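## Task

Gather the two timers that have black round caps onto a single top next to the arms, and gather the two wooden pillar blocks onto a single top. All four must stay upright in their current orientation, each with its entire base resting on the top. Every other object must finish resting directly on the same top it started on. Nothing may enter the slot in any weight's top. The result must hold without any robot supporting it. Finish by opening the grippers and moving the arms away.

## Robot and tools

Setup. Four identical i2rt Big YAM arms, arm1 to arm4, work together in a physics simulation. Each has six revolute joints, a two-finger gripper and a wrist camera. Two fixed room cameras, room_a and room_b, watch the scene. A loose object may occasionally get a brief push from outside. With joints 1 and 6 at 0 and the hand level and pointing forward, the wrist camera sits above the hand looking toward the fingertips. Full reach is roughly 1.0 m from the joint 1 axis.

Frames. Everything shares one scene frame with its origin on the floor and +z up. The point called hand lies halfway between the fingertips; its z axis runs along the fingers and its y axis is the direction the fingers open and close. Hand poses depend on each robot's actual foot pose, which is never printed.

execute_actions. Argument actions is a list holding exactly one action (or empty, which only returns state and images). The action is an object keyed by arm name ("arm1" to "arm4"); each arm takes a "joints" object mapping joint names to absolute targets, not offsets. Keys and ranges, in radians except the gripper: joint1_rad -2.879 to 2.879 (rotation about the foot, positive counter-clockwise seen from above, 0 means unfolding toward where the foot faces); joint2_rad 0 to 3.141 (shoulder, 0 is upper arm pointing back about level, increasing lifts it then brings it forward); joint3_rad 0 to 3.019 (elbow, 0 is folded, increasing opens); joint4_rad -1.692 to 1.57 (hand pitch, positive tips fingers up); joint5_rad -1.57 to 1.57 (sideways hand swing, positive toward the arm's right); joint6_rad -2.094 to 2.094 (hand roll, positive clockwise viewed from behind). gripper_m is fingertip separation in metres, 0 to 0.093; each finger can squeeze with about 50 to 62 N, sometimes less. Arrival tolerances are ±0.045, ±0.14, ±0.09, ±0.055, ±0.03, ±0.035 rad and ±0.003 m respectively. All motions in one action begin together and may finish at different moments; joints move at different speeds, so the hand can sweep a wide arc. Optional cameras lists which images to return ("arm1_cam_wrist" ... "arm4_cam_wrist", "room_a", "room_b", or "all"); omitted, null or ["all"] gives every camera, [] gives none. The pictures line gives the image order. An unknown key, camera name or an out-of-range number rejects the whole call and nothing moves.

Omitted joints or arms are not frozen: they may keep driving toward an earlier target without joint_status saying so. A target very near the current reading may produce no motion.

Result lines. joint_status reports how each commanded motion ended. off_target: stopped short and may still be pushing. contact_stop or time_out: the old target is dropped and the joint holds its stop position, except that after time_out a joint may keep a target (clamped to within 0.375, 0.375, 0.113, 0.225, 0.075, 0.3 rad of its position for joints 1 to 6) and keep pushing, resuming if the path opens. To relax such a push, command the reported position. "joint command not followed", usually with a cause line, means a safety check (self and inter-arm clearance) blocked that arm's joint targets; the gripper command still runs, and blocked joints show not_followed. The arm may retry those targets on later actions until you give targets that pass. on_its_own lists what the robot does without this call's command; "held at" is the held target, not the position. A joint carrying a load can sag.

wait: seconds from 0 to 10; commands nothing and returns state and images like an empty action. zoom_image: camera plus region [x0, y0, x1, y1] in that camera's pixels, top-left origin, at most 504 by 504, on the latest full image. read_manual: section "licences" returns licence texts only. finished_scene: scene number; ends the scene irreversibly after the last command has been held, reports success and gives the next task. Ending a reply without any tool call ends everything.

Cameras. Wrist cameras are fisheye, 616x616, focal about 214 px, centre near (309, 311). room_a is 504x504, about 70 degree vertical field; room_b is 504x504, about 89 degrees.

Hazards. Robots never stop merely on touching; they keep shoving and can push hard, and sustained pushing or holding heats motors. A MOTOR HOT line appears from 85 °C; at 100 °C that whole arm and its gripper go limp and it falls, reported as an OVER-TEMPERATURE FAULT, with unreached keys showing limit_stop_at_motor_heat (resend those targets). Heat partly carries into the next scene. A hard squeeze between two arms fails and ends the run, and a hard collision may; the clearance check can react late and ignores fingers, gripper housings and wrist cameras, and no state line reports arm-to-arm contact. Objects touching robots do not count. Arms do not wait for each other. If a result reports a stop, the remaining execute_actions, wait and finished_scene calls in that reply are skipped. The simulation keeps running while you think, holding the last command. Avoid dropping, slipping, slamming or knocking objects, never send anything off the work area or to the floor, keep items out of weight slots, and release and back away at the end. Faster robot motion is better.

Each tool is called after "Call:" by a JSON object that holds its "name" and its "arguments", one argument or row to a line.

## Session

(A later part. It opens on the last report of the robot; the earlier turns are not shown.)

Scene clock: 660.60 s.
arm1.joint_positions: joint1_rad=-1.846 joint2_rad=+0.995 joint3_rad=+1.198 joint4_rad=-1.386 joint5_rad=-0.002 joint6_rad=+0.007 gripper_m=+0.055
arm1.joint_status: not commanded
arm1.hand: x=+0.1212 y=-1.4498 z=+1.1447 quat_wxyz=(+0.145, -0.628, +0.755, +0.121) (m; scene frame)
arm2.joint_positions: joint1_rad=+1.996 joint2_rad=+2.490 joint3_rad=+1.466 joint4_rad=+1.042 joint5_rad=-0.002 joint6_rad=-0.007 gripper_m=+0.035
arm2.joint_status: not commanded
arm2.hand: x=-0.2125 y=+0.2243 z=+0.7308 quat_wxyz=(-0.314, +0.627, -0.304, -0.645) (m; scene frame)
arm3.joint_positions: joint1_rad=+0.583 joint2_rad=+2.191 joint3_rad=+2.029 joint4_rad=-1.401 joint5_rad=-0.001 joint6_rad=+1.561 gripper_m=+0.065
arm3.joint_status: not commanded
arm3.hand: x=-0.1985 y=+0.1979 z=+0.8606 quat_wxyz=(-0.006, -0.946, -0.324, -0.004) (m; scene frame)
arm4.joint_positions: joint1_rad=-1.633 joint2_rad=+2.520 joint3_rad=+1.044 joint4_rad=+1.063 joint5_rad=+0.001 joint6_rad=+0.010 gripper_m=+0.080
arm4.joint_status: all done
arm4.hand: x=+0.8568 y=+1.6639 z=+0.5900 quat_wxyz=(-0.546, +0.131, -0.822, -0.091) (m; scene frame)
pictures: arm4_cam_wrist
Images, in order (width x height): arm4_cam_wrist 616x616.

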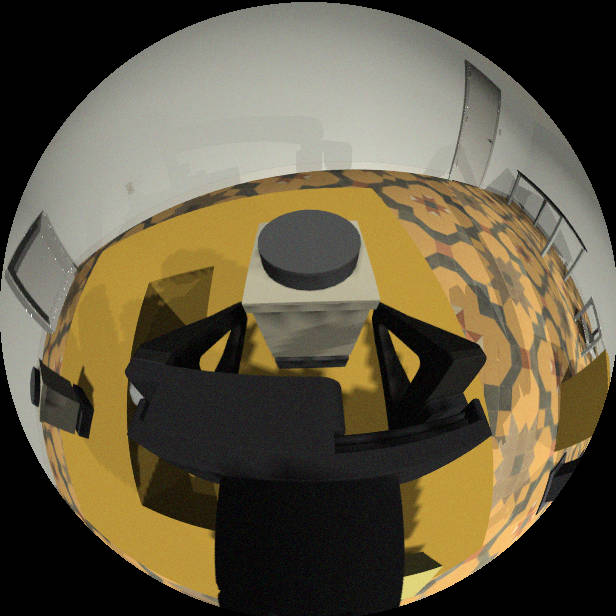

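Call:
{"name": "execute_actions", "arguments": {
  "actions": [
    {"arm3":{"joints":{"joint2_rad":2.21,"joint3_rad":1.96,"joint4_rad":-1.28}},"arm4":{"joints":{"joint2_rad":2.25}}}
  ],
  "cameras": ["arm3_cam_wrist","arm2_cam_wrist","room_a"]
}}

Scene clock: 685.97 s.
arm1.joint_positions: joint1_rad=-1.846 joint2_rad=+0.995 joint3_rad=+1.198 joint4_rad=-1.386 joint5_rad=-0.002 joint6_rad=+0.007 gripper_m=+0.055
arm1.joint_status: not commanded
arm1.hand: x=+0.1212 y=-1.4498 z=+1.1447 quat_wxyz=(+0.145, -0.628, +0.755, +0.121) (m; scene frame)
arm2.joint_positions: joint1_rad=+1.996 joint2_rad=+2.492 joint3_rad=+1.458 joint4_rad=+1.031 joint5_rad=-0.001 joint6_rad=-0.007 gripper_m=+0.035
arm2.joint_status: not commanded
arm2.hand: x=-0.2106 y=+0.2220 z=+0.7224 quat_wxyz=(-0.311, +0.634, -0.307, -0.638) (m; scene frame)
arm3.joint_positions: joint1_rad=+0.583 joint2_rad=+2.194 joint3_rad=+1.971 joint4_rad=-1.294 joint5_rad=-0.001 joint6_rad=+1.561 gripper_m=+0.065
arm3.joint_status: all done
arm3.hand: x=-0.1938 y=+0.1918 z=+0.8370 quat_wxyz=(-0.028, -0.946, -0.324, -0.011) (m; scene frame)
arm4.joint_positions: joint1_rad=-1.633 joint2_rad=+2.238 joint3_rad=+1.048 joint4_rad=+1.077 joint5_rad=+0.001 joint6_rad=+0.010 gripper_m=+0.080
arm4.joint_status: all done
arm4.hand: x=+0.9157 y=+1.6842 z=+0.7771 quat_wxyz=(-0.662, +0.116, -0.732, -0.111) (m; scene frame)
pictures: arm2_cam_wrist, arm3_cam_wrist, room_a
Images, in order (width x height): arm2_cam_wrist 616x616, arm3_cam_wrist 616x616, room_a 504x504.

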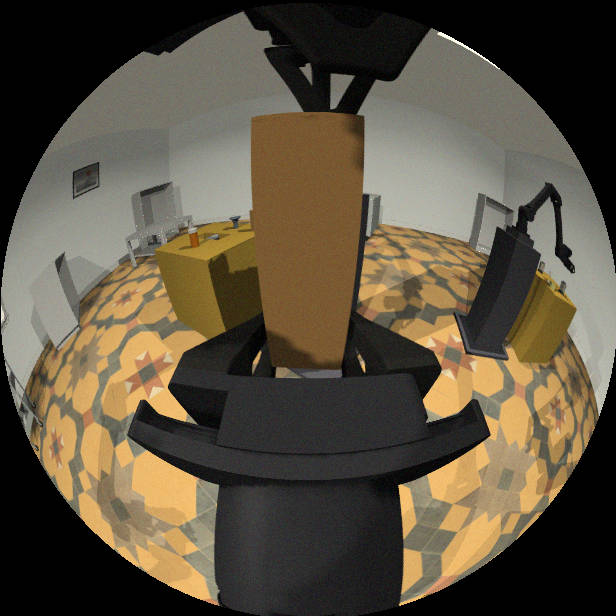

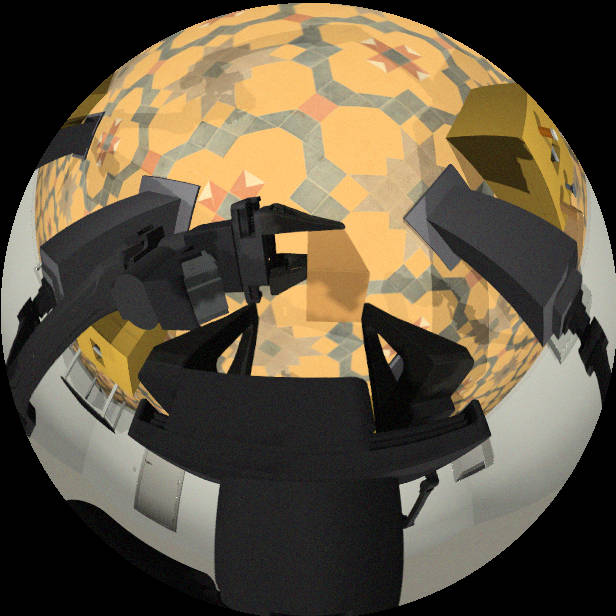

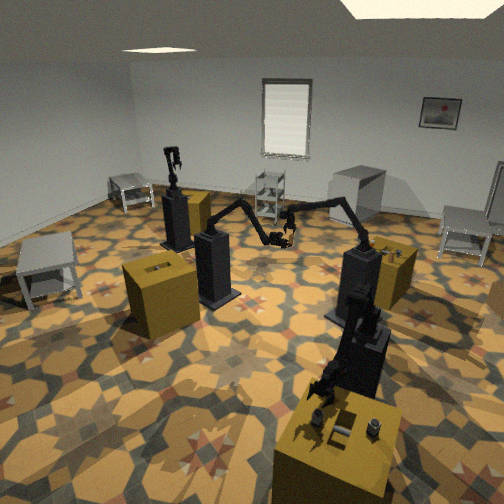

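Call:
{"name": "execute_actions", "arguments": {
  "actions": [
    {"arm3":{"joints":{"joint2_rad":2.19,"joint3_rad":1.98,"joint4_rad":-1.375}},"arm4":{"joints":{"joint2_rad":1.0,"joint3_rad":1.2,"joint4_rad":-1.0}}}
  ],
  "cameras": ["arm3_cam_wrist"]
}}

Scene clock: 699.70 s.
arm1.joint_positions: joint1_rad=-1.846 joint2_rad=+0.995 joint3_rad=+1.198 joint4_rad=-1.386 joint5_rad=-0.002 joint6_rad=+0.007 gripper_m=+0.055
arm1.joint_status: not commanded
arm1.hand: x=+0.1212 y=-1.4498 z=+1.1447 quat_wxyz=(+0.145, -0.628, +0.755, +0.121) (m; scene frame)
arm2.joint_positions: joint1_rad=+1.996 joint2_rad=+2.492 joint3_rad=+1.458 joint4_rad=+1.031 joint5_rad=-0.001 joint6_rad=-0.007 gripper_m=+0.035
arm2.joint_status: not commanded
arm2.hand: x=-0.2106 y=+0.2220 z=+0.7224 quat_wxyz=(-0.311, +0.634, -0.307, -0.638) (m; scene frame)
arm3.joint_positions: joint1_rad=+0.583 joint2_rad=+2.194 joint3_rad=+1.971 joint4_rad=-1.360 joint5_rad=-0.001 joint6_rad=+1.561 gripper_m=+0.065
arm3.joint_status: all done
arm3.hand: x=-0.2037 y=+0.2047 z=+0.8366 quat_wxyz=(+0.004, -0.946, -0.324, +0.000) (m; scene frame)
arm4.joint_positions: joint1_rad=-1.633 joint2_rad=+0.996 joint3_rad=+1.184 joint4_rad=-0.991 joint5_rad=+0.001 joint6_rad=+0.010 gripper_m=+0.080
arm4.joint_status: all done
arm4.hand: x=+0.6478 y=+1.5949 z=+1.1494 quat_wxyz=(-0.376, +0.145, -0.913, -0.062) (m; scene frame)
pictures: arm3_cam_wrist
Images, in order (width x height): arm3_cam_wrist 616x616.

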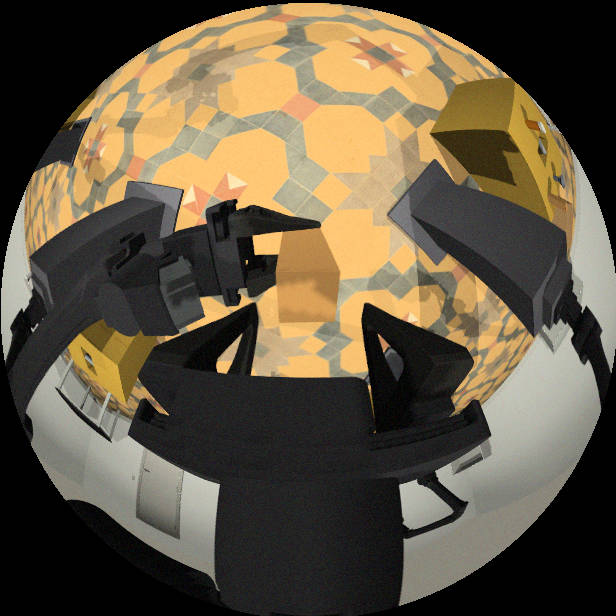

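Call:
{"name": "execute_actions", "arguments": {
  "actions": [
    {"arm3":{"joints":{"joint3_rad":1.865,"joint4_rad":-1.228}}}
  ],
  "cameras": ["arm3_cam_wrist","arm2_cam_wrist"]
}}

Scene clock: 710.93 s.
arm1.joint_positions: joint1_rad=-1.846 joint2_rad=+0.995 joint3_rad=+1.198 joint4_rad=-1.386 joint5_rad=-0.002 joint6_rad=+0.007 gripper_m=+0.055
arm1.joint_status: not commanded
arm1.hand: x=+0.1212 y=-1.4498 z=+1.1447 quat_wxyz=(+0.145, -0.628, +0.755, +0.121) (m; scene frame)
arm2.joint_positions: joint1_rad=+1.996 joint2_rad=+2.492 joint3_rad=+1.458 joint4_rad=+1.031 joint5_rad=-0.001 joint6_rad=-0.007 gripper_m=+0.035
arm2.joint_status: not commanded
arm2.hand: x=-0.2106 y=+0.2220 z=+0.7224 quat_wxyz=(-0.311, +0.634, -0.307, -0.638) (m; scene frame)
arm3.joint_positions: joint1_rad=+0.583 joint2_rad=+2.192 joint3_rad=+1.865 joint4_rad=-1.244 joint5_rad=-0.001 joint6_rad=+1.562 gripper_m=+0.065
arm3.joint_status: all done
arm3.hand: x=-0.2086 y=+0.2114 z=+0.7987 quat_wxyz=(-0.002, -0.946, -0.324, -0.002) (m; scene frame)
arm4.joint_positions: joint1_rad=-1.633 joint2_rad=+0.996 joint3_rad=+1.184 joint4_rad=-0.991 joint5_rad=+0.001 joint6_rad=+0.010 gripper_m=+0.080
arm4.joint_status: not commanded
arm4.hand: x=+0.6478 y=+1.5949 z=+1.1494 quat_wxyz=(-0.376, +0.145, -0.913, -0.062) (m; scene frame)
pictures: arm2_cam_wrist, arm3_cam_wrist
Images, in order (width x height): arm2_cam_wrist 616x616, arm3_cam_wrist 616x616.

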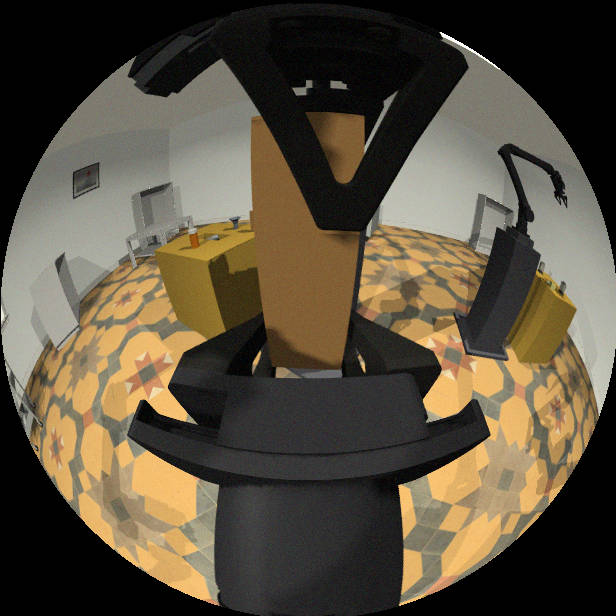

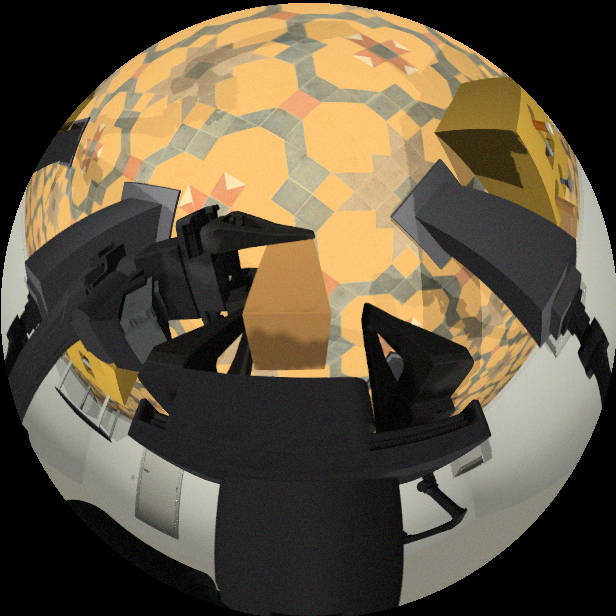

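Call:
{"name": "execute_actions", "arguments": {
  "actions": [
    {"arm3":{"joints":{"joint1_rad":0.56,"joint4_rad":-1.195}}}
  ],
  "cameras": []
}}

Call:
{"name": "execute_actions", "arguments": {
  "actions": [
    {"arm3":{"joints":{"gripper_m":0.015}}}
  ],
  "cameras": ["arm3_cam_wrist","arm2_cam_wrist"]
}}

Scene clock: 720.97 s.
arm1.joint_positions: joint1_rad=-1.846 joint2_rad=+0.995 joint3_rad=+1.198 joint4_rad=-1.386 joint5_rad=-0.002 joint6_rad=+0.007 gripper_m=+0.055
arm1.joint_status: not commanded
arm1.hand: x=+0.1212 y=-1.4498 z=+1.1447 quat_wxyz=(+0.145, -0.628, +0.755, +0.121) (m; scene frame)
arm2.joint_positions: joint1_rad=+1.996 joint2_rad=+2.492 joint3_rad=+1.458 joint4_rad=+1.031 joint5_rad=-0.001 joint6_rad=-0.007 gripper_m=+0.035
arm2.joint_status: not commanded
arm2.hand: x=-0.2106 y=+0.2220 z=+0.7224 quat_wxyz=(-0.311, +0.634, -0.307, -0.638) (m; scene frame)
arm3.joint_positions: joint1_rad=+0.575 joint2_rad=+2.192 joint3_rad=+1.865 joint4_rad=-1.212 joint5_rad=-0.001 joint6_rad=+1.562 gripper_m=+0.065
arm3.joint_status: all done
arm3.hand: x=-0.2077 y=+0.2021 z=+0.7988 quat_wxyz=(-0.017, -0.947, -0.320, -0.007) (m; scene frame)
arm4.joint_positions: joint1_rad=-1.633 joint2_rad=+0.996 joint3_rad=+1.184 joint4_rad=-0.991 joint5_rad=+0.001 joint6_rad=+0.010 gripper_m=+0.080
arm4.joint_status: not commanded
arm4.hand: x=+0.6478 y=+1.5949 z=+1.1494 quat_wxyz=(-0.376, +0.145, -0.913, -0.062) (m; scene frame)
pictures: none
No camera images: the call's "cameras" was empty. Leave "cameras" out to get every camera's image.

Scene clock: 721.57 s.
arm1.joint_positions: joint1_rad=-1.846 joint2_rad=+0.995 joint3_rad=+1.198 joint4_rad=-1.386 joint5_rad=-0.002 joint6_rad=+0.007 gripper_m=+0.055
arm1.joint_status: not commanded
arm1.hand: x=+0.1212 y=-1.4498 z=+1.1447 quat_wxyz=(+0.145, -0.628, +0.755, +0.121) (m; scene frame)
arm2.joint_positions: joint1_rad=+1.996 joint2_rad=+2.492 joint3_rad=+1.458 joint4_rad=+1.031 joint5_rad=-0.002 joint6_rad=-0.007 gripper_m=+0.035
arm2.joint_status: not commanded
arm2.hand: x=-0.2108 y=+0.2221 z=+0.7228 quat_wxyz=(-0.310, +0.634, -0.307, -0.638) (m; scene frame)
arm3.joint_positions: joint1_rad=+0.575 joint2_rad=+2.192 joint3_rad=+1.865 joint4_rad=-1.201 joint5_rad=+0.000 joint6_rad=+1.566 gripper_m=+0.034
arm3.joint_status: gripper_m off_target (ended at +0.034, target +0.015)
arm3.hand: x=-0.2063 y=+0.1997 z=+0.7992 quat_wxyz=(-0.023, -0.948, -0.318, -0.009) (m; scene frame)
arm4.joint_positions: joint1_rad=-1.633 joint2_rad=+0.996 joint3_rad=+1.184 joint4_rad=-0.991 joint5_rad=+0.001 joint6_rad=+0.010 gripper_m=+0.080
arm4.joint_status: not commanded
arm4.hand: x=+0.6478 y=+1.5949 z=+1.1494 quat_wxyz=(-0.376, +0.145, -0.913, -0.062) (m; scene frame)
pictures: arm2_cam_wrist, arm3_cam_wrist
Images, in order (width x height): arm2_cam_wrist 616x616, arm3_cam_wrist 616x616.

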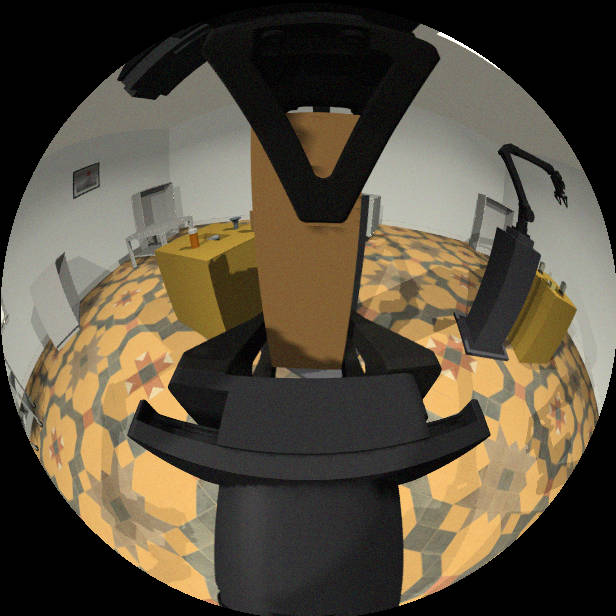

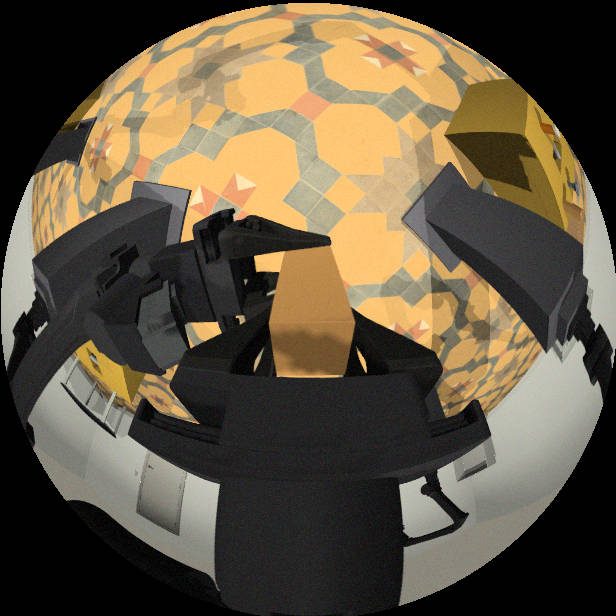

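Call:
{"name": "execute_actions", "arguments": {
  "actions": [
    {"arm2":{"joints":{"gripper_m":0.093}}}
  ],
  "cameras": []
}}

Call:
{"name": "execute_actions", "arguments": {
  "actions": [
    {"arm3":{"joints":{"joint2_rad":2.0,"joint4_rad":-1.41}}}
  ],
  "cameras": []
}}

Call:
{"name": "execute_actions", "arguments": {
  "actions": [
    {"arm3":{"joints":{"joint1_rad":-1.257,"joint2_rad":1.537,"joint3_rad":0.9,"joint4_rad":-0.885}},"arm2":{"joints":{"joint1_rad":1.0,"joint2_rad":1.2,"joint3_rad":1.2,"joint4_rad":-0.5}}}
  ],
  "cameras": ["arm3_cam_wrist","room_a","room_b"]
}}

Call:
{"name": "zoom_image", "arguments": {
  "camera": "room_b",
  "region": [80, 210, 200, 330]
}}

Scene clock: 746.83 s.
arm1.joint_positions: joint1_rad=-1.846 joint2_rad=+0.995 joint3_rad=+1.198 joint4_rad=-1.386 joint5_rad=-0.002 joint6_rad=+0.007 gripper_m=+0.055
arm1.joint_status: not commanded
arm1.hand: x=+0.1212 y=-1.4498 z=+1.1447 quat_wxyz=(+0.145, -0.628, +0.755, +0.121) (m; scene frame)
arm2.joint_positions: joint1_rad=+1.996 joint2_rad=+2.492 joint3_rad=+1.458 joint4_rad=+1.031 joint5_rad=-0.002 joint6_rad=-0.006 gripper_m=+0.093
arm2.joint_status: all done
arm2.hand: x=-0.2108 y=+0.2221 z=+0.7228 quat_wxyz=(-0.310, +0.634, -0.307, -0.638) (m; scene frame)
arm3.joint_positions: joint1_rad=+0.575 joint2_rad=+2.192 joint3_rad=+1.865 joint4_rad=-1.201 joint5_rad=+0.000 joint6_rad=+1.566 gripper_m=+0.034
arm3.joint_status: not commanded
arm3.hand: x=-0.2064 y=+0.1997 z=+0.7992 quat_wxyz=(-0.023, -0.948, -0.318, -0.008) (m; scene frame)
arm4.joint_positions: joint1_rad=-1.633 joint2_rad=+0.996 joint3_rad=+1.184 joint4_rad=-0.991 joint5_rad=+0.001 joint6_rad=+0.010 gripper_m=+0.080
arm4.joint_status: not commanded
arm4.hand: x=+0.6478 y=+1.5949 z=+1.1494 quat_wxyz=(-0.376, +0.145, -0.913, -0.062) (m; scene frame)
pictures: none
No camera images: the call's "cameras" was empty. Leave "cameras" out to get every camera's image.

Scene clock: 748.13 s.
arm1.joint_positions: joint1_rad=-1.846 joint2_rad=+0.995 joint3_rad=+1.198 joint4_rad=-1.386 joint5_rad=-0.002 joint6_rad=+0.007 gripper_m=+0.055
arm1.joint_status: not commanded
arm1.hand: x=+0.1212 y=-1.4498 z=+1.1447 quat_wxyz=(+0.145, -0.628, +0.755, +0.121) (m; scene frame)
arm2.joint_positions: joint1_rad=+1.996 joint2_rad=+2.492 joint3_rad=+1.458 joint4_rad=+1.031 joint5_rad=-0.002 joint6_rad=-0.006 gripper_m=+0.093
arm2.joint_status: not commanded
arm2.hand: x=-0.2108 y=+0.2221 z=+0.7228 quat_wxyz=(-0.310, +0.634, -0.307, -0.638) (m; scene frame)
arm3.joint_positions: joint1_rad=+0.575 joint2_rad=+2.006 joint3_rad=+1.849 joint4_rad=-1.396 joint5_rad=+0.000 joint6_rad=+1.566 gripper_m=+0.034
arm3.joint_status: all done
arm3.hand: x=-0.2337 y=+0.2359 z=+0.9082 quat_wxyz=(-0.011, -0.948, -0.318, -0.005) (m; scene frame)
arm4.joint_positions: joint1_rad=-1.633 joint2_rad=+0.996 joint3_rad=+1.184 joint4_rad=-0.991 joint5_rad=+0.001 joint6_rad=+0.010 gripper_m=+0.080
arm4.joint_status: not commanded
arm4.hand: x=+0.6478 y=+1.5949 z=+1.1494 quat_wxyz=(-0.376, +0.145, -0.913, -0.062) (m; scene frame)
pictures: none
No camera images: the call's "cameras" was empty. Leave "cameras" out to get every camera's image.

Scene clock: 750.03 s.
arm1.joint_positions: joint1_rad=-1.846 joint2_rad=+0.995 joint3_rad=+1.198 joint4_rad=-1.386 joint5_rad=-0.002 joint6_rad=+0.007 gripper_m=+0.055
arm1.joint_status: not commanded
arm1.hand: x=+0.1212 y=-1.4498 z=+1.1447 quat_wxyz=(+0.145, -0.628, +0.755, +0.121) (m; scene frame)
arm2.joint_positions: joint1_rad=+1.002 joint2_rad=+1.191 joint3_rad=+1.198 joint4_rad=-0.491 joint5_rad=+0.002 joint6_rad=-0.006 gripper_m=+0.093
arm2.joint_status: all done
arm2.hand: x=+0.4670 y=+0.1011 z=+1.1352 quat_wxyz=(-0.420, +0.498, -0.696, -0.303) (m; scene frame)
arm3.joint_positions: joint1_rad=-1.255 joint2_rad=+1.551 joint3_rad=+0.893 joint4_rad=-0.896 joint5_rad=+0.002 joint6_rad=+1.566 gripper_m=+0.034
arm3.joint_status: all done
arm3.hand: x=-0.9679 y=+0.5914 z=+0.7944 quat_wxyz=(-0.007, -0.830, +0.558, +0.002) (m; scene frame)
arm4.joint_positions: joint1_rad=-1.633 joint2_rad=+0.996 joint3_rad=+1.184 joint4_rad=-0.991 joint5_rad=+0.001 joint6_rad=+0.010 gripper_m=+0.080
arm4.joint_status: not commanded
arm4.hand: x=+0.6478 y=+1.5949 z=+1.1494 quat_wxyz=(-0.376, +0.145, -0.913, -0.062) (m; scene frame)
pictures: arm3_cam_wrist, room_a, room_b
Images, in order (width x height): arm3_cam_wrist 616x616, room_a 504x504, room_b 504x504.

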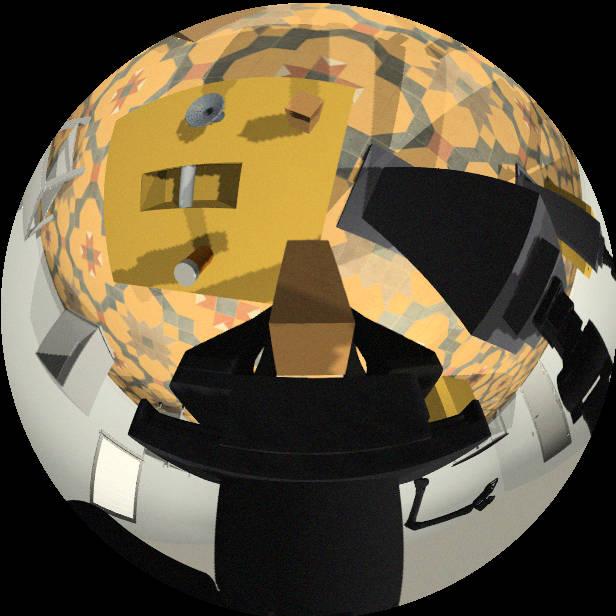

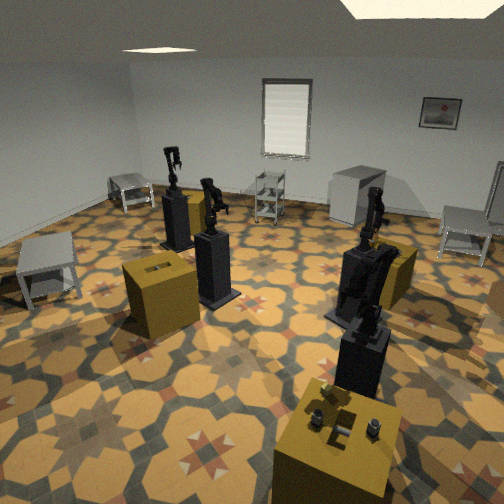

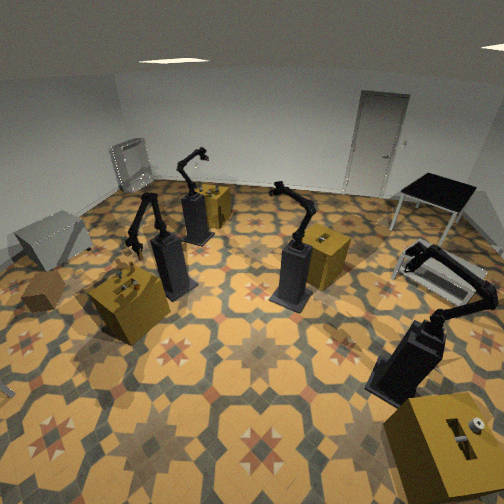

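Region (80, 210, 200, 330) of room_b's 504x504 image, scaled by 4.200, with more detail than that image has.

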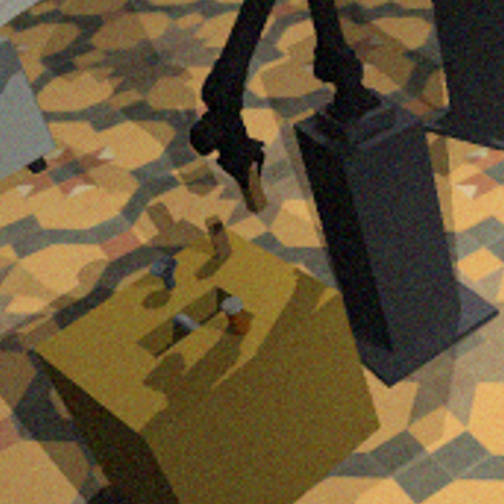

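Call:
{"name": "execute_actions", "arguments": {
  "actions": [
    {"arm3":{"joints":{"joint2_rad":1.83,"joint3_rad":0.925,"joint4_rad":-0.60}}}
  ],
  "cameras": ["arm3_cam_wrist","room_b"]
}}

Call:
{"name": "zoom_image", "arguments": {
  "camera": "room_b",
  "region": [100, 230, 180, 310]
}}

Scene clock: 763.40 s.
arm1.joint_positions: joint1_rad=-1.846 joint2_rad=+0.995 joint3_rad=+1.198 joint4_rad=-1.386 joint5_rad=-0.002 joint6_rad=+0.007 gripper_m=+0.055
arm1.joint_status: not commanded
arm1.hand: x=+0.1212 y=-1.4498 z=+1.1447 quat_wxyz=(+0.145, -0.628, +0.755, +0.121) (m; scene frame)
arm2.joint_positions: joint1_rad=+1.002 joint2_rad=+1.191 joint3_rad=+1.198 joint4_rad=-0.491 joint5_rad=+0.002 joint6_rad=-0.006 gripper_m=+0.093
arm2.joint_status: not commanded
arm2.hand: x=+0.4670 y=+0.1011 z=+1.1352 quat_wxyz=(-0.420, +0.498, -0.696, -0.303) (m; scene frame)
arm3.joint_positions: joint1_rad=-1.255 joint2_rad=+1.845 joint3_rad=+0.893 joint4_rad=-0.616 joint5_rad=+0.002 joint6_rad=+1.566 gripper_m=+0.034
arm3.joint_status: all done
arm3.hand: x=-0.9891 y=+0.5822 z=+0.6830 quat_wxyz=(-0.001, -0.830, +0.558, -0.001) (m; scene frame)
arm4.joint_positions: joint1_rad=-1.633 joint2_rad=+0.996 joint3_rad=+1.184 joint4_rad=-0.991 joint5_rad=+0.001 joint6_rad=+0.010 gripper_m=+0.080
arm4.joint_status: not commanded
arm4.hand: x=+0.6478 y=+1.5949 z=+1.1494 quat_wxyz=(-0.376, +0.145, -0.913, -0.062) (m; scene frame)
pictures: arm3_cam_wrist, room_b
Images, in order (width x height): arm3_cam_wrist 616x616, room_b 504x504.

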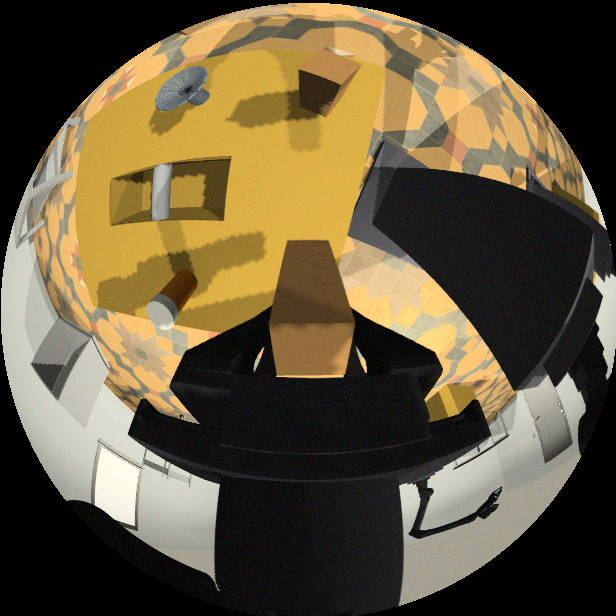

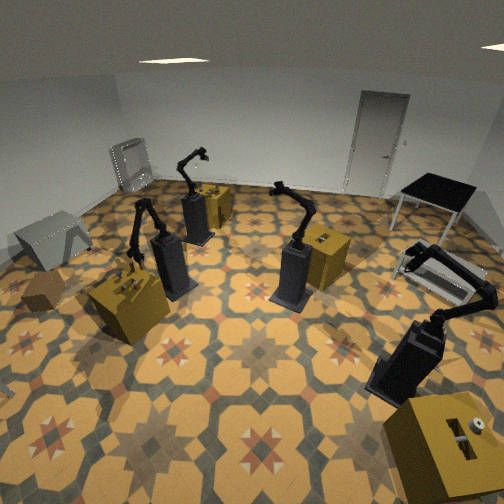

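Region (100, 230, 180, 310) of room_b's 504x504 image, scaled by 6.300, with more detail than that image has.

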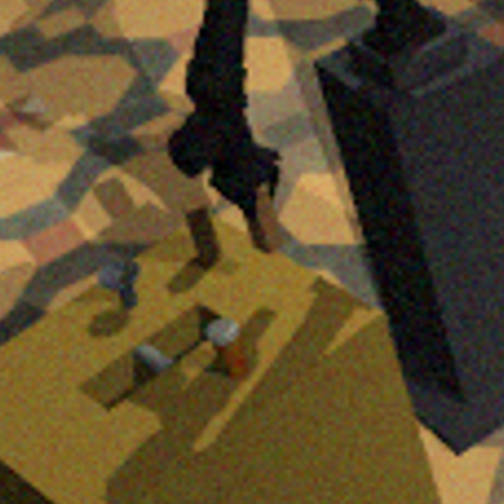

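Call:
{"name": "execute_actions", "arguments": {
  "actions": [
    {"arm3":{"joints":{"joint2_rad":2.03,"joint3_rad":0.95,"joint4_rad":-0.40}}}
  ],
  "cameras": ["arm3_cam_wrist","room_b"]
}}

Call:
{"name": "zoom_image", "arguments": {
  "camera": "room_b",
  "region": [100, 230, 180, 310]
}}

Scene clock: 775.40 s.
arm1.joint_positions: joint1_rad=-1.846 joint2_rad=+0.995 joint3_rad=+1.198 joint4_rad=-1.386 joint5_rad=-0.002 joint6_rad=+0.007 gripper_m=+0.055
arm1.joint_status: not commanded
arm1.hand: x=+0.1212 y=-1.4498 z=+1.1447 quat_wxyz=(+0.145, -0.628, +0.755, +0.121) (m; scene frame)
arm2.joint_positions: joint1_rad=+1.002 joint2_rad=+1.191 joint3_rad=+1.198 joint4_rad=-0.491 joint5_rad=+0.002 joint6_rad=-0.006 gripper_m=+0.093
arm2.joint_status: not commanded
arm2.hand: x=+0.4670 y=+0.1011 z=+1.1352 quat_wxyz=(-0.420, +0.498, -0.696, -0.303) (m; scene frame)
arm3.joint_positions: joint1_rad=-1.255 joint2_rad=+2.047 joint3_rad=+0.930 joint4_rad=-0.416 joint5_rad=+0.002 joint6_rad=+1.566 gripper_m=+0.034
arm3.joint_status: all done
arm3.hand: x=-1.0078 y=+0.5742 z=+0.6104 quat_wxyz=(-0.015, -0.830, +0.558, +0.008) (m; scene frame)
arm4.joint_positions: joint1_rad=-1.633 joint2_rad=+0.996 joint3_rad=+1.184 joint4_rad=-0.991 joint5_rad=+0.001 joint6_rad=+0.010 gripper_m=+0.080
arm4.joint_status: not commanded
arm4.hand: x=+0.6478 y=+1.5949 z=+1.1494 quat_wxyz=(-0.376, +0.145, -0.913, -0.062) (m; scene frame)
pictures: arm3_cam_wrist, room_b
Images, in order (width x height): arm3_cam_wrist 616x616, room_b 504x504.

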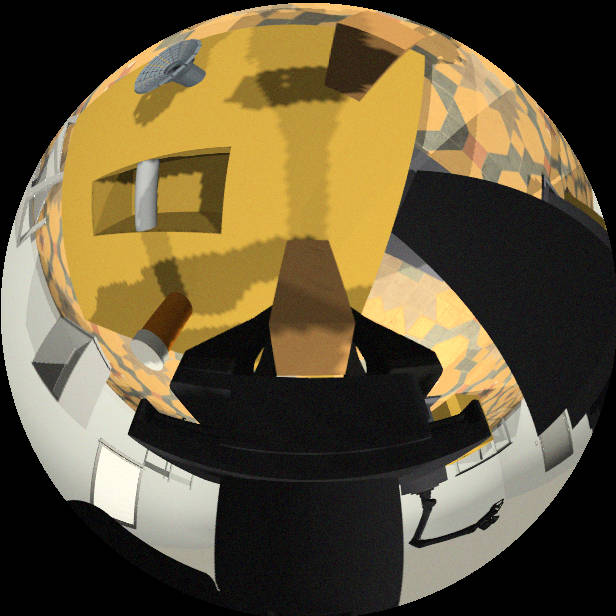

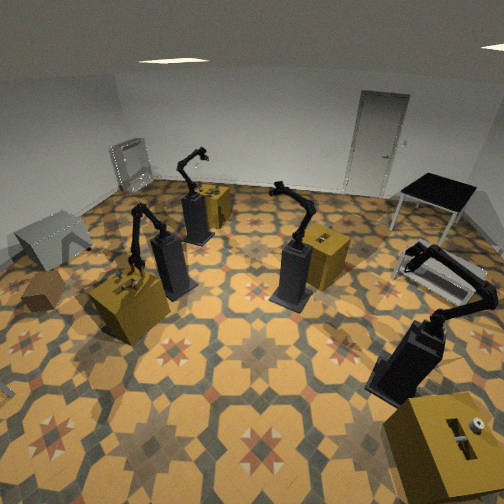

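Region (100, 230, 180, 310) of room_b's 504x504 image, scaled by 6.300, with more detail than that image has.

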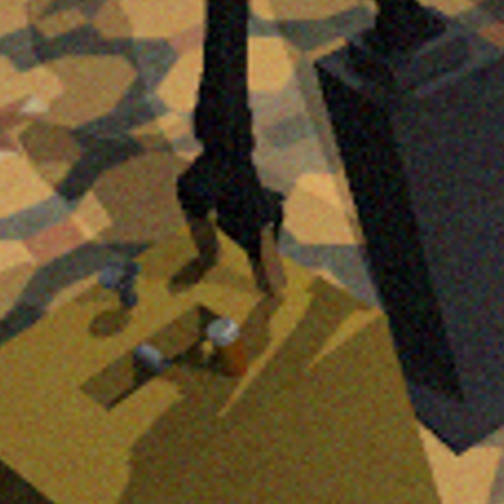

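Call:
{"name": "execute_actions", "arguments": {
  "actions": [
    {"arm3":{"joints":{"joint2_rad":2.075,"joint4_rad":-0.365}}}
  ],
  "cameras": ["arm3_cam_wrist"]
}}

Call:
{"name": "zoom_image", "arguments": {
  "camera": "arm3_cam_wrist",
  "region": [210, 140, 410, 340]
}}

Scene clock: 794.13 s.
arm1.joint_positions: joint1_rad=-1.846 joint2_rad=+0.995 joint3_rad=+1.198 joint4_rad=-1.386 joint5_rad=-0.002 joint6_rad=+0.007 gripper_m=+0.055
arm1.joint_status: not commanded
arm1.hand: x=+0.1212 y=-1.4498 z=+1.1447 quat_wxyz=(+0.145, -0.628, +0.755, +0.121) (m; scene frame)
arm2.joint_positions: joint1_rad=+1.002 joint2_rad=+1.191 joint3_rad=+1.198 joint4_rad=-0.491 joint5_rad=+0.002 joint6_rad=-0.006 gripper_m=+0.093
arm2.joint_status: not commanded
arm2.hand: x=+0.4670 y=+0.1011 z=+1.1352 quat_wxyz=(-0.420, +0.498, -0.696, -0.303) (m; scene frame)
arm3.joint_positions: joint1_rad=-1.255 joint2_rad=+2.075 joint3_rad=+0.930 joint4_rad=-0.382 joint5_rad=+0.002 joint6_rad=+1.566 gripper_m=+0.034
arm3.joint_status: all done
arm3.hand: x=-1.0079 y=+0.5741 z=+0.5990 quat_wxyz=(-0.018, -0.830, +0.558, +0.010) (m; scene frame)
arm4.joint_positions: joint1_rad=-1.633 joint2_rad=+0.996 joint3_rad=+1.184 joint4_rad=-0.991 joint5_rad=+0.001 joint6_rad=+0.010 gripper_m=+0.080
arm4.joint_status: not commanded
arm4.hand: x=+0.6478 y=+1.5949 z=+1.1494 quat_wxyz=(-0.376, +0.145, -0.913, -0.062) (m; scene frame)
pictures: arm3_cam_wrist
Images, in order (width x height): arm3_cam_wrist 616x616.

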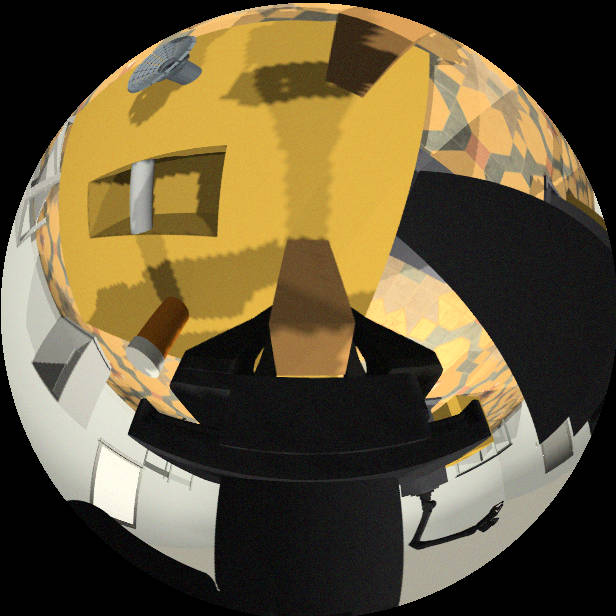

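Region (210, 140, 410, 340) of arm3_cam_wrist's 616x616 image, scaled by 2.520, with more detail than that image has.

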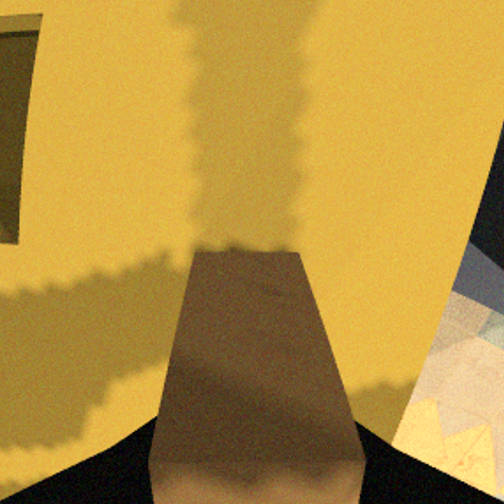

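Call:
{"name": "execute_actions", "arguments": {
  "actions": [
    {"arm3":{"joints":{"joint2_rad":2.095,"joint4_rad":-0.35}}}
  ],
  "cameras": []
}}

Call:
{"name": "execute_actions", "arguments": {
  "actions": [
    {"arm3":{"joints":{"gripper_m":0.075}}}
  ],
  "cameras": ["arm3_cam_wrist"]
}}

Call:
{"name": "execute_actions", "arguments": {
  "actions": [
    {"arm3":{"joints":{"joint2_rad":1.6,"joint4_rad":-0.85}}}
  ]
}}

Scene clock: 801.33 s.
arm1.joint_positions: joint1_rad=-1.846 joint2_rad=+0.995 joint3_rad=+1.198 joint4_rad=-1.386 joint5_rad=-0.002 joint6_rad=+0.007 gripper_m=+0.055
arm1.joint_status: not commanded
arm1.hand: x=+0.1212 y=-1.4498 z=+1.1447 quat_wxyz=(+0.145, -0.628, +0.755, +0.121) (m; scene frame)
arm2.joint_positions: joint1_rad=+1.002 joint2_rad=+1.191 joint3_rad=+1.198 joint4_rad=-0.491 joint5_rad=+0.002 joint6_rad=-0.006 gripper_m=+0.093
arm2.joint_status: not commanded
arm2.hand: x=+0.4670 y=+0.1011 z=+1.1352 quat_wxyz=(-0.420, +0.498, -0.696, -0.303) (m; scene frame)
arm3.joint_positions: joint1_rad=-1.255 joint2_rad=+2.087 joint3_rad=+0.931 joint4_rad=-0.366 joint5_rad=+0.002 joint6_rad=+1.566 gripper_m=+0.034
arm3.joint_status: all done
arm3.hand: x=-1.0088 y=+0.5737 z=+0.5944 quat_wxyz=(-0.020, -0.830, +0.557, +0.012) (m; scene frame)
arm4.joint_positions: joint1_rad=-1.633 joint2_rad=+0.996 joint3_rad=+1.184 joint4_rad=-0.991 joint5_rad=+0.001 joint6_rad=+0.010 gripper_m=+0.080
arm4.joint_status: not commanded
arm4.hand: x=+0.6478 y=+1.5949 z=+1.1494 quat_wxyz=(-0.376, +0.145, -0.913, -0.062) (m; scene frame)
pictures: none
No camera images: the call's "cameras" was empty. Leave "cameras" out to get every camera's image.

Scene clock: 801.97 s.
arm1.joint_positions: joint1_rad=-1.846 joint2_rad=+0.995 joint3_rad=+1.198 joint4_rad=-1.386 joint5_rad=-0.002 joint6_rad=+0.007 gripper_m=+0.055
arm1.joint_status: not commanded
arm1.hand: x=+0.1212 y=-1.4498 z=+1.1447 quat_wxyz=(+0.145, -0.628, +0.755, +0.121) (m; scene frame)
arm2.joint_positions: joint1_rad=+1.002 joint2_rad=+1.191 joint3_rad=+1.198 joint4_rad=-0.491 joint5_rad=+0.002 joint6_rad=-0.006 gripper_m=+0.093
arm2.joint_status: not commanded
arm2.hand: x=+0.4670 y=+0.1011 z=+1.1352 quat_wxyz=(-0.420, +0.498, -0.696, -0.303) (m; scene frame)
arm3.joint_positions: joint1_rad=-1.255 joint2_rad=+2.088 joint3_rad=+0.931 joint4_rad=-0.366 joint5_rad=+0.002 joint6_rad=+1.566 gripper_m=+0.075
arm3.joint_status: all done
arm3.hand: x=-1.0086 y=+0.5738 z=+0.5941 quat_wxyz=(-0.020, -0.830, +0.557, +0.011) (m; scene frame)
arm4.joint_positions: joint1_rad=-1.633 joint2_rad=+0.996 joint3_rad=+1.184 joint4_rad=-0.991 joint5_rad=+0.001 joint6_rad=+0.010 gripper_m=+0.080
arm4.joint_status: not commanded
arm4.hand: x=+0.6478 y=+1.5949 z=+1.1494 quat_wxyz=(-0.376, +0.145, -0.913, -0.062) (m; scene frame)
pictures: arm3_cam_wrist
Images, in order (width x height): arm3_cam_wrist 616x616.

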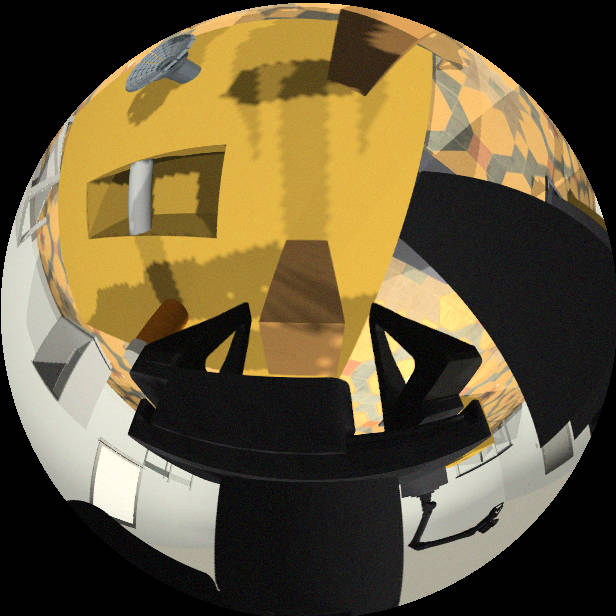

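Scene clock: 803.23 s.
arm1.joint_positions: joint1_rad=-1.846 joint2_rad=+0.995 joint3_rad=+1.198 joint4_rad=-1.386 joint5_rad=-0.002 joint6_rad=+0.007 gripper_m=+0.055
arm1.joint_status: not commanded
arm1.hand: x=+0.1212 y=-1.4498 z=+1.1447 quat_wxyz=(+0.145, -0.628, +0.755, +0.121) (m; scene frame)
arm2.joint_positions: joint1_rad=+1.002 joint2_rad=+1.191 joint3_rad=+1.198 joint4_rad=-0.491 joint5_rad=+0.002 joint6_rad=-0.006 gripper_m=+0.093
arm2.joint_status: not commanded
arm2.hand: x=+0.4670 y=+0.1011 z=+1.1352 quat_wxyz=(-0.420, +0.498, -0.696, -0.303) (m; scene frame)
arm3.joint_positions: joint1_rad=-1.255 joint2_rad=+1.592 joint3_rad=+0.931 joint4_rad=-0.835 joint5_rad=+0.002 joint6_rad=+1.566 gripper_m=+0.075
arm3.joint_status: all done
arm3.hand: x=-0.9948 y=+0.5805 z=+0.7913 quat_wxyz=(-0.031, -0.830, +0.557, +0.019) (m; scene frame)
arm4.joint_positions: joint1_rad=-1.633 joint2_rad=+0.996 joint3_rad=+1.184 joint4_rad=-0.991 joint5_rad=+0.001 joint6_rad=+0.010 gripper_m=+0.080
arm4.joint_status: not commanded
arm4.hand: x=+0.6478 y=+1.5949 z=+1.1494 quat_wxyz=(-0.376, +0.145, -0.913, -0.062) (m; scene frame)
pictures: arm1_cam_wrist, arm2_cam_wrist, arm3_cam_wrist, arm4_cam_wrist, room_a, room_b
Images, in order (width x height): arm1_cam_wrist 616x616, arm2_cam_wrist 616x616, arm3_cam_wrist 616x616, arm4_cam_wrist 616x616, room_a 504x504, room_b 504x504.

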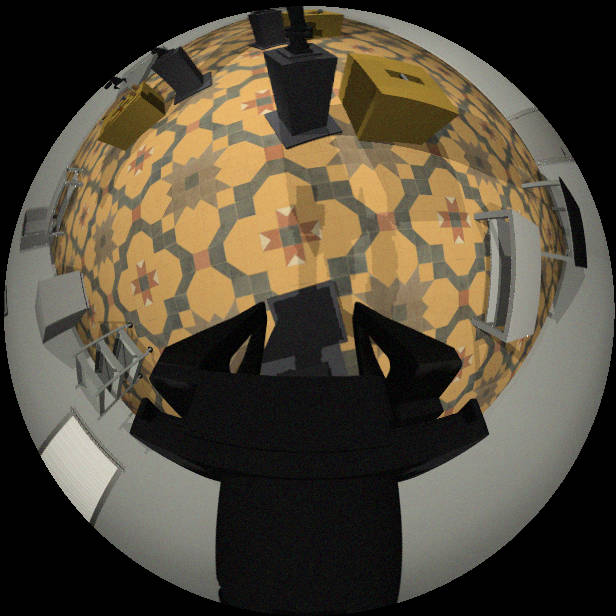

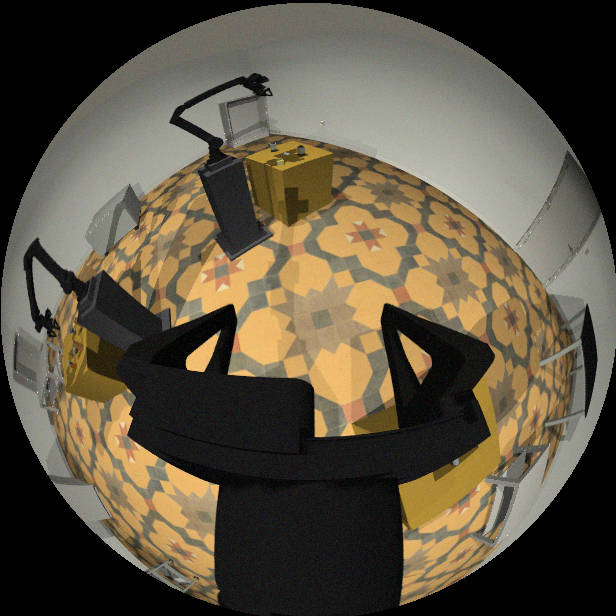

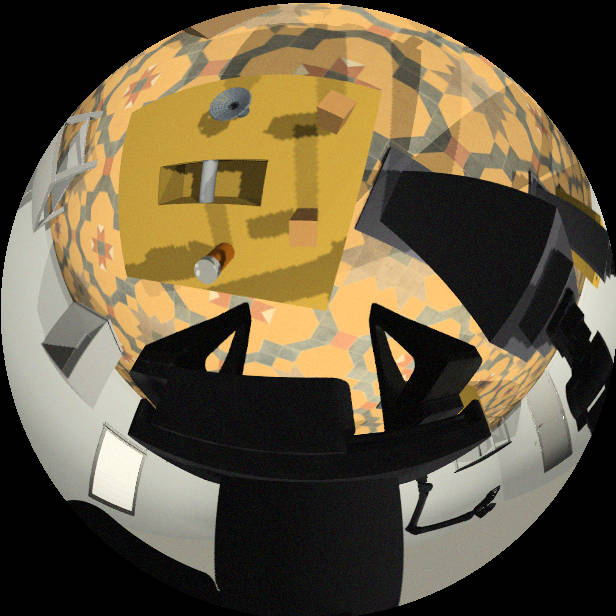

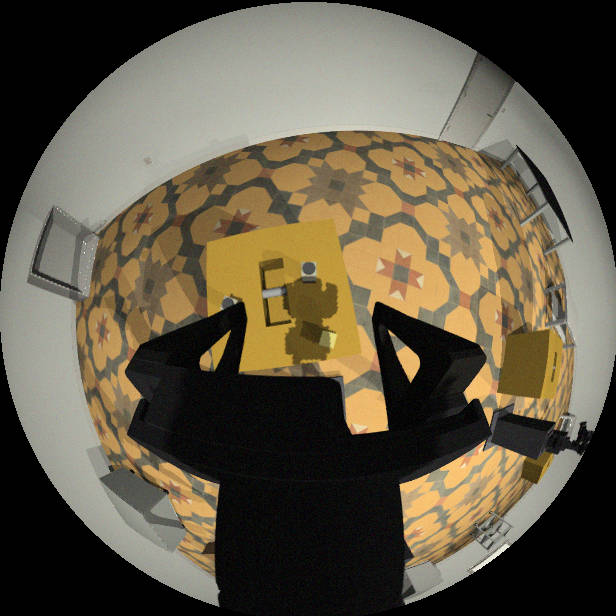

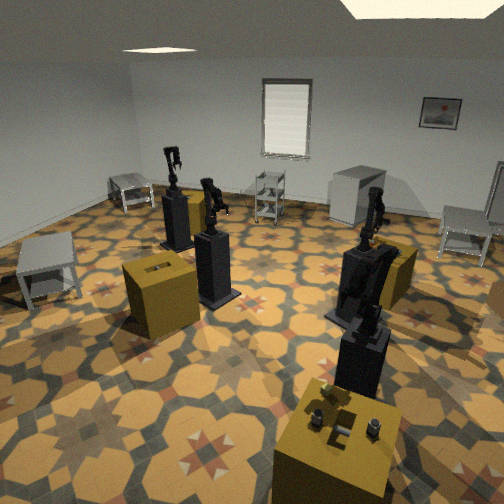

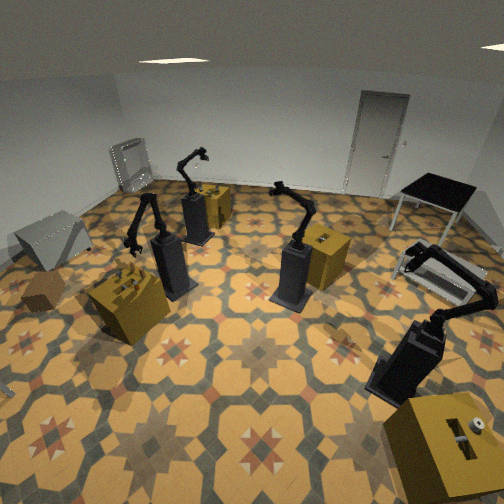

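Call:
{"name": "finished_scene", "arguments": {
  "scene": 1
}}

The scene is finished: the task was done.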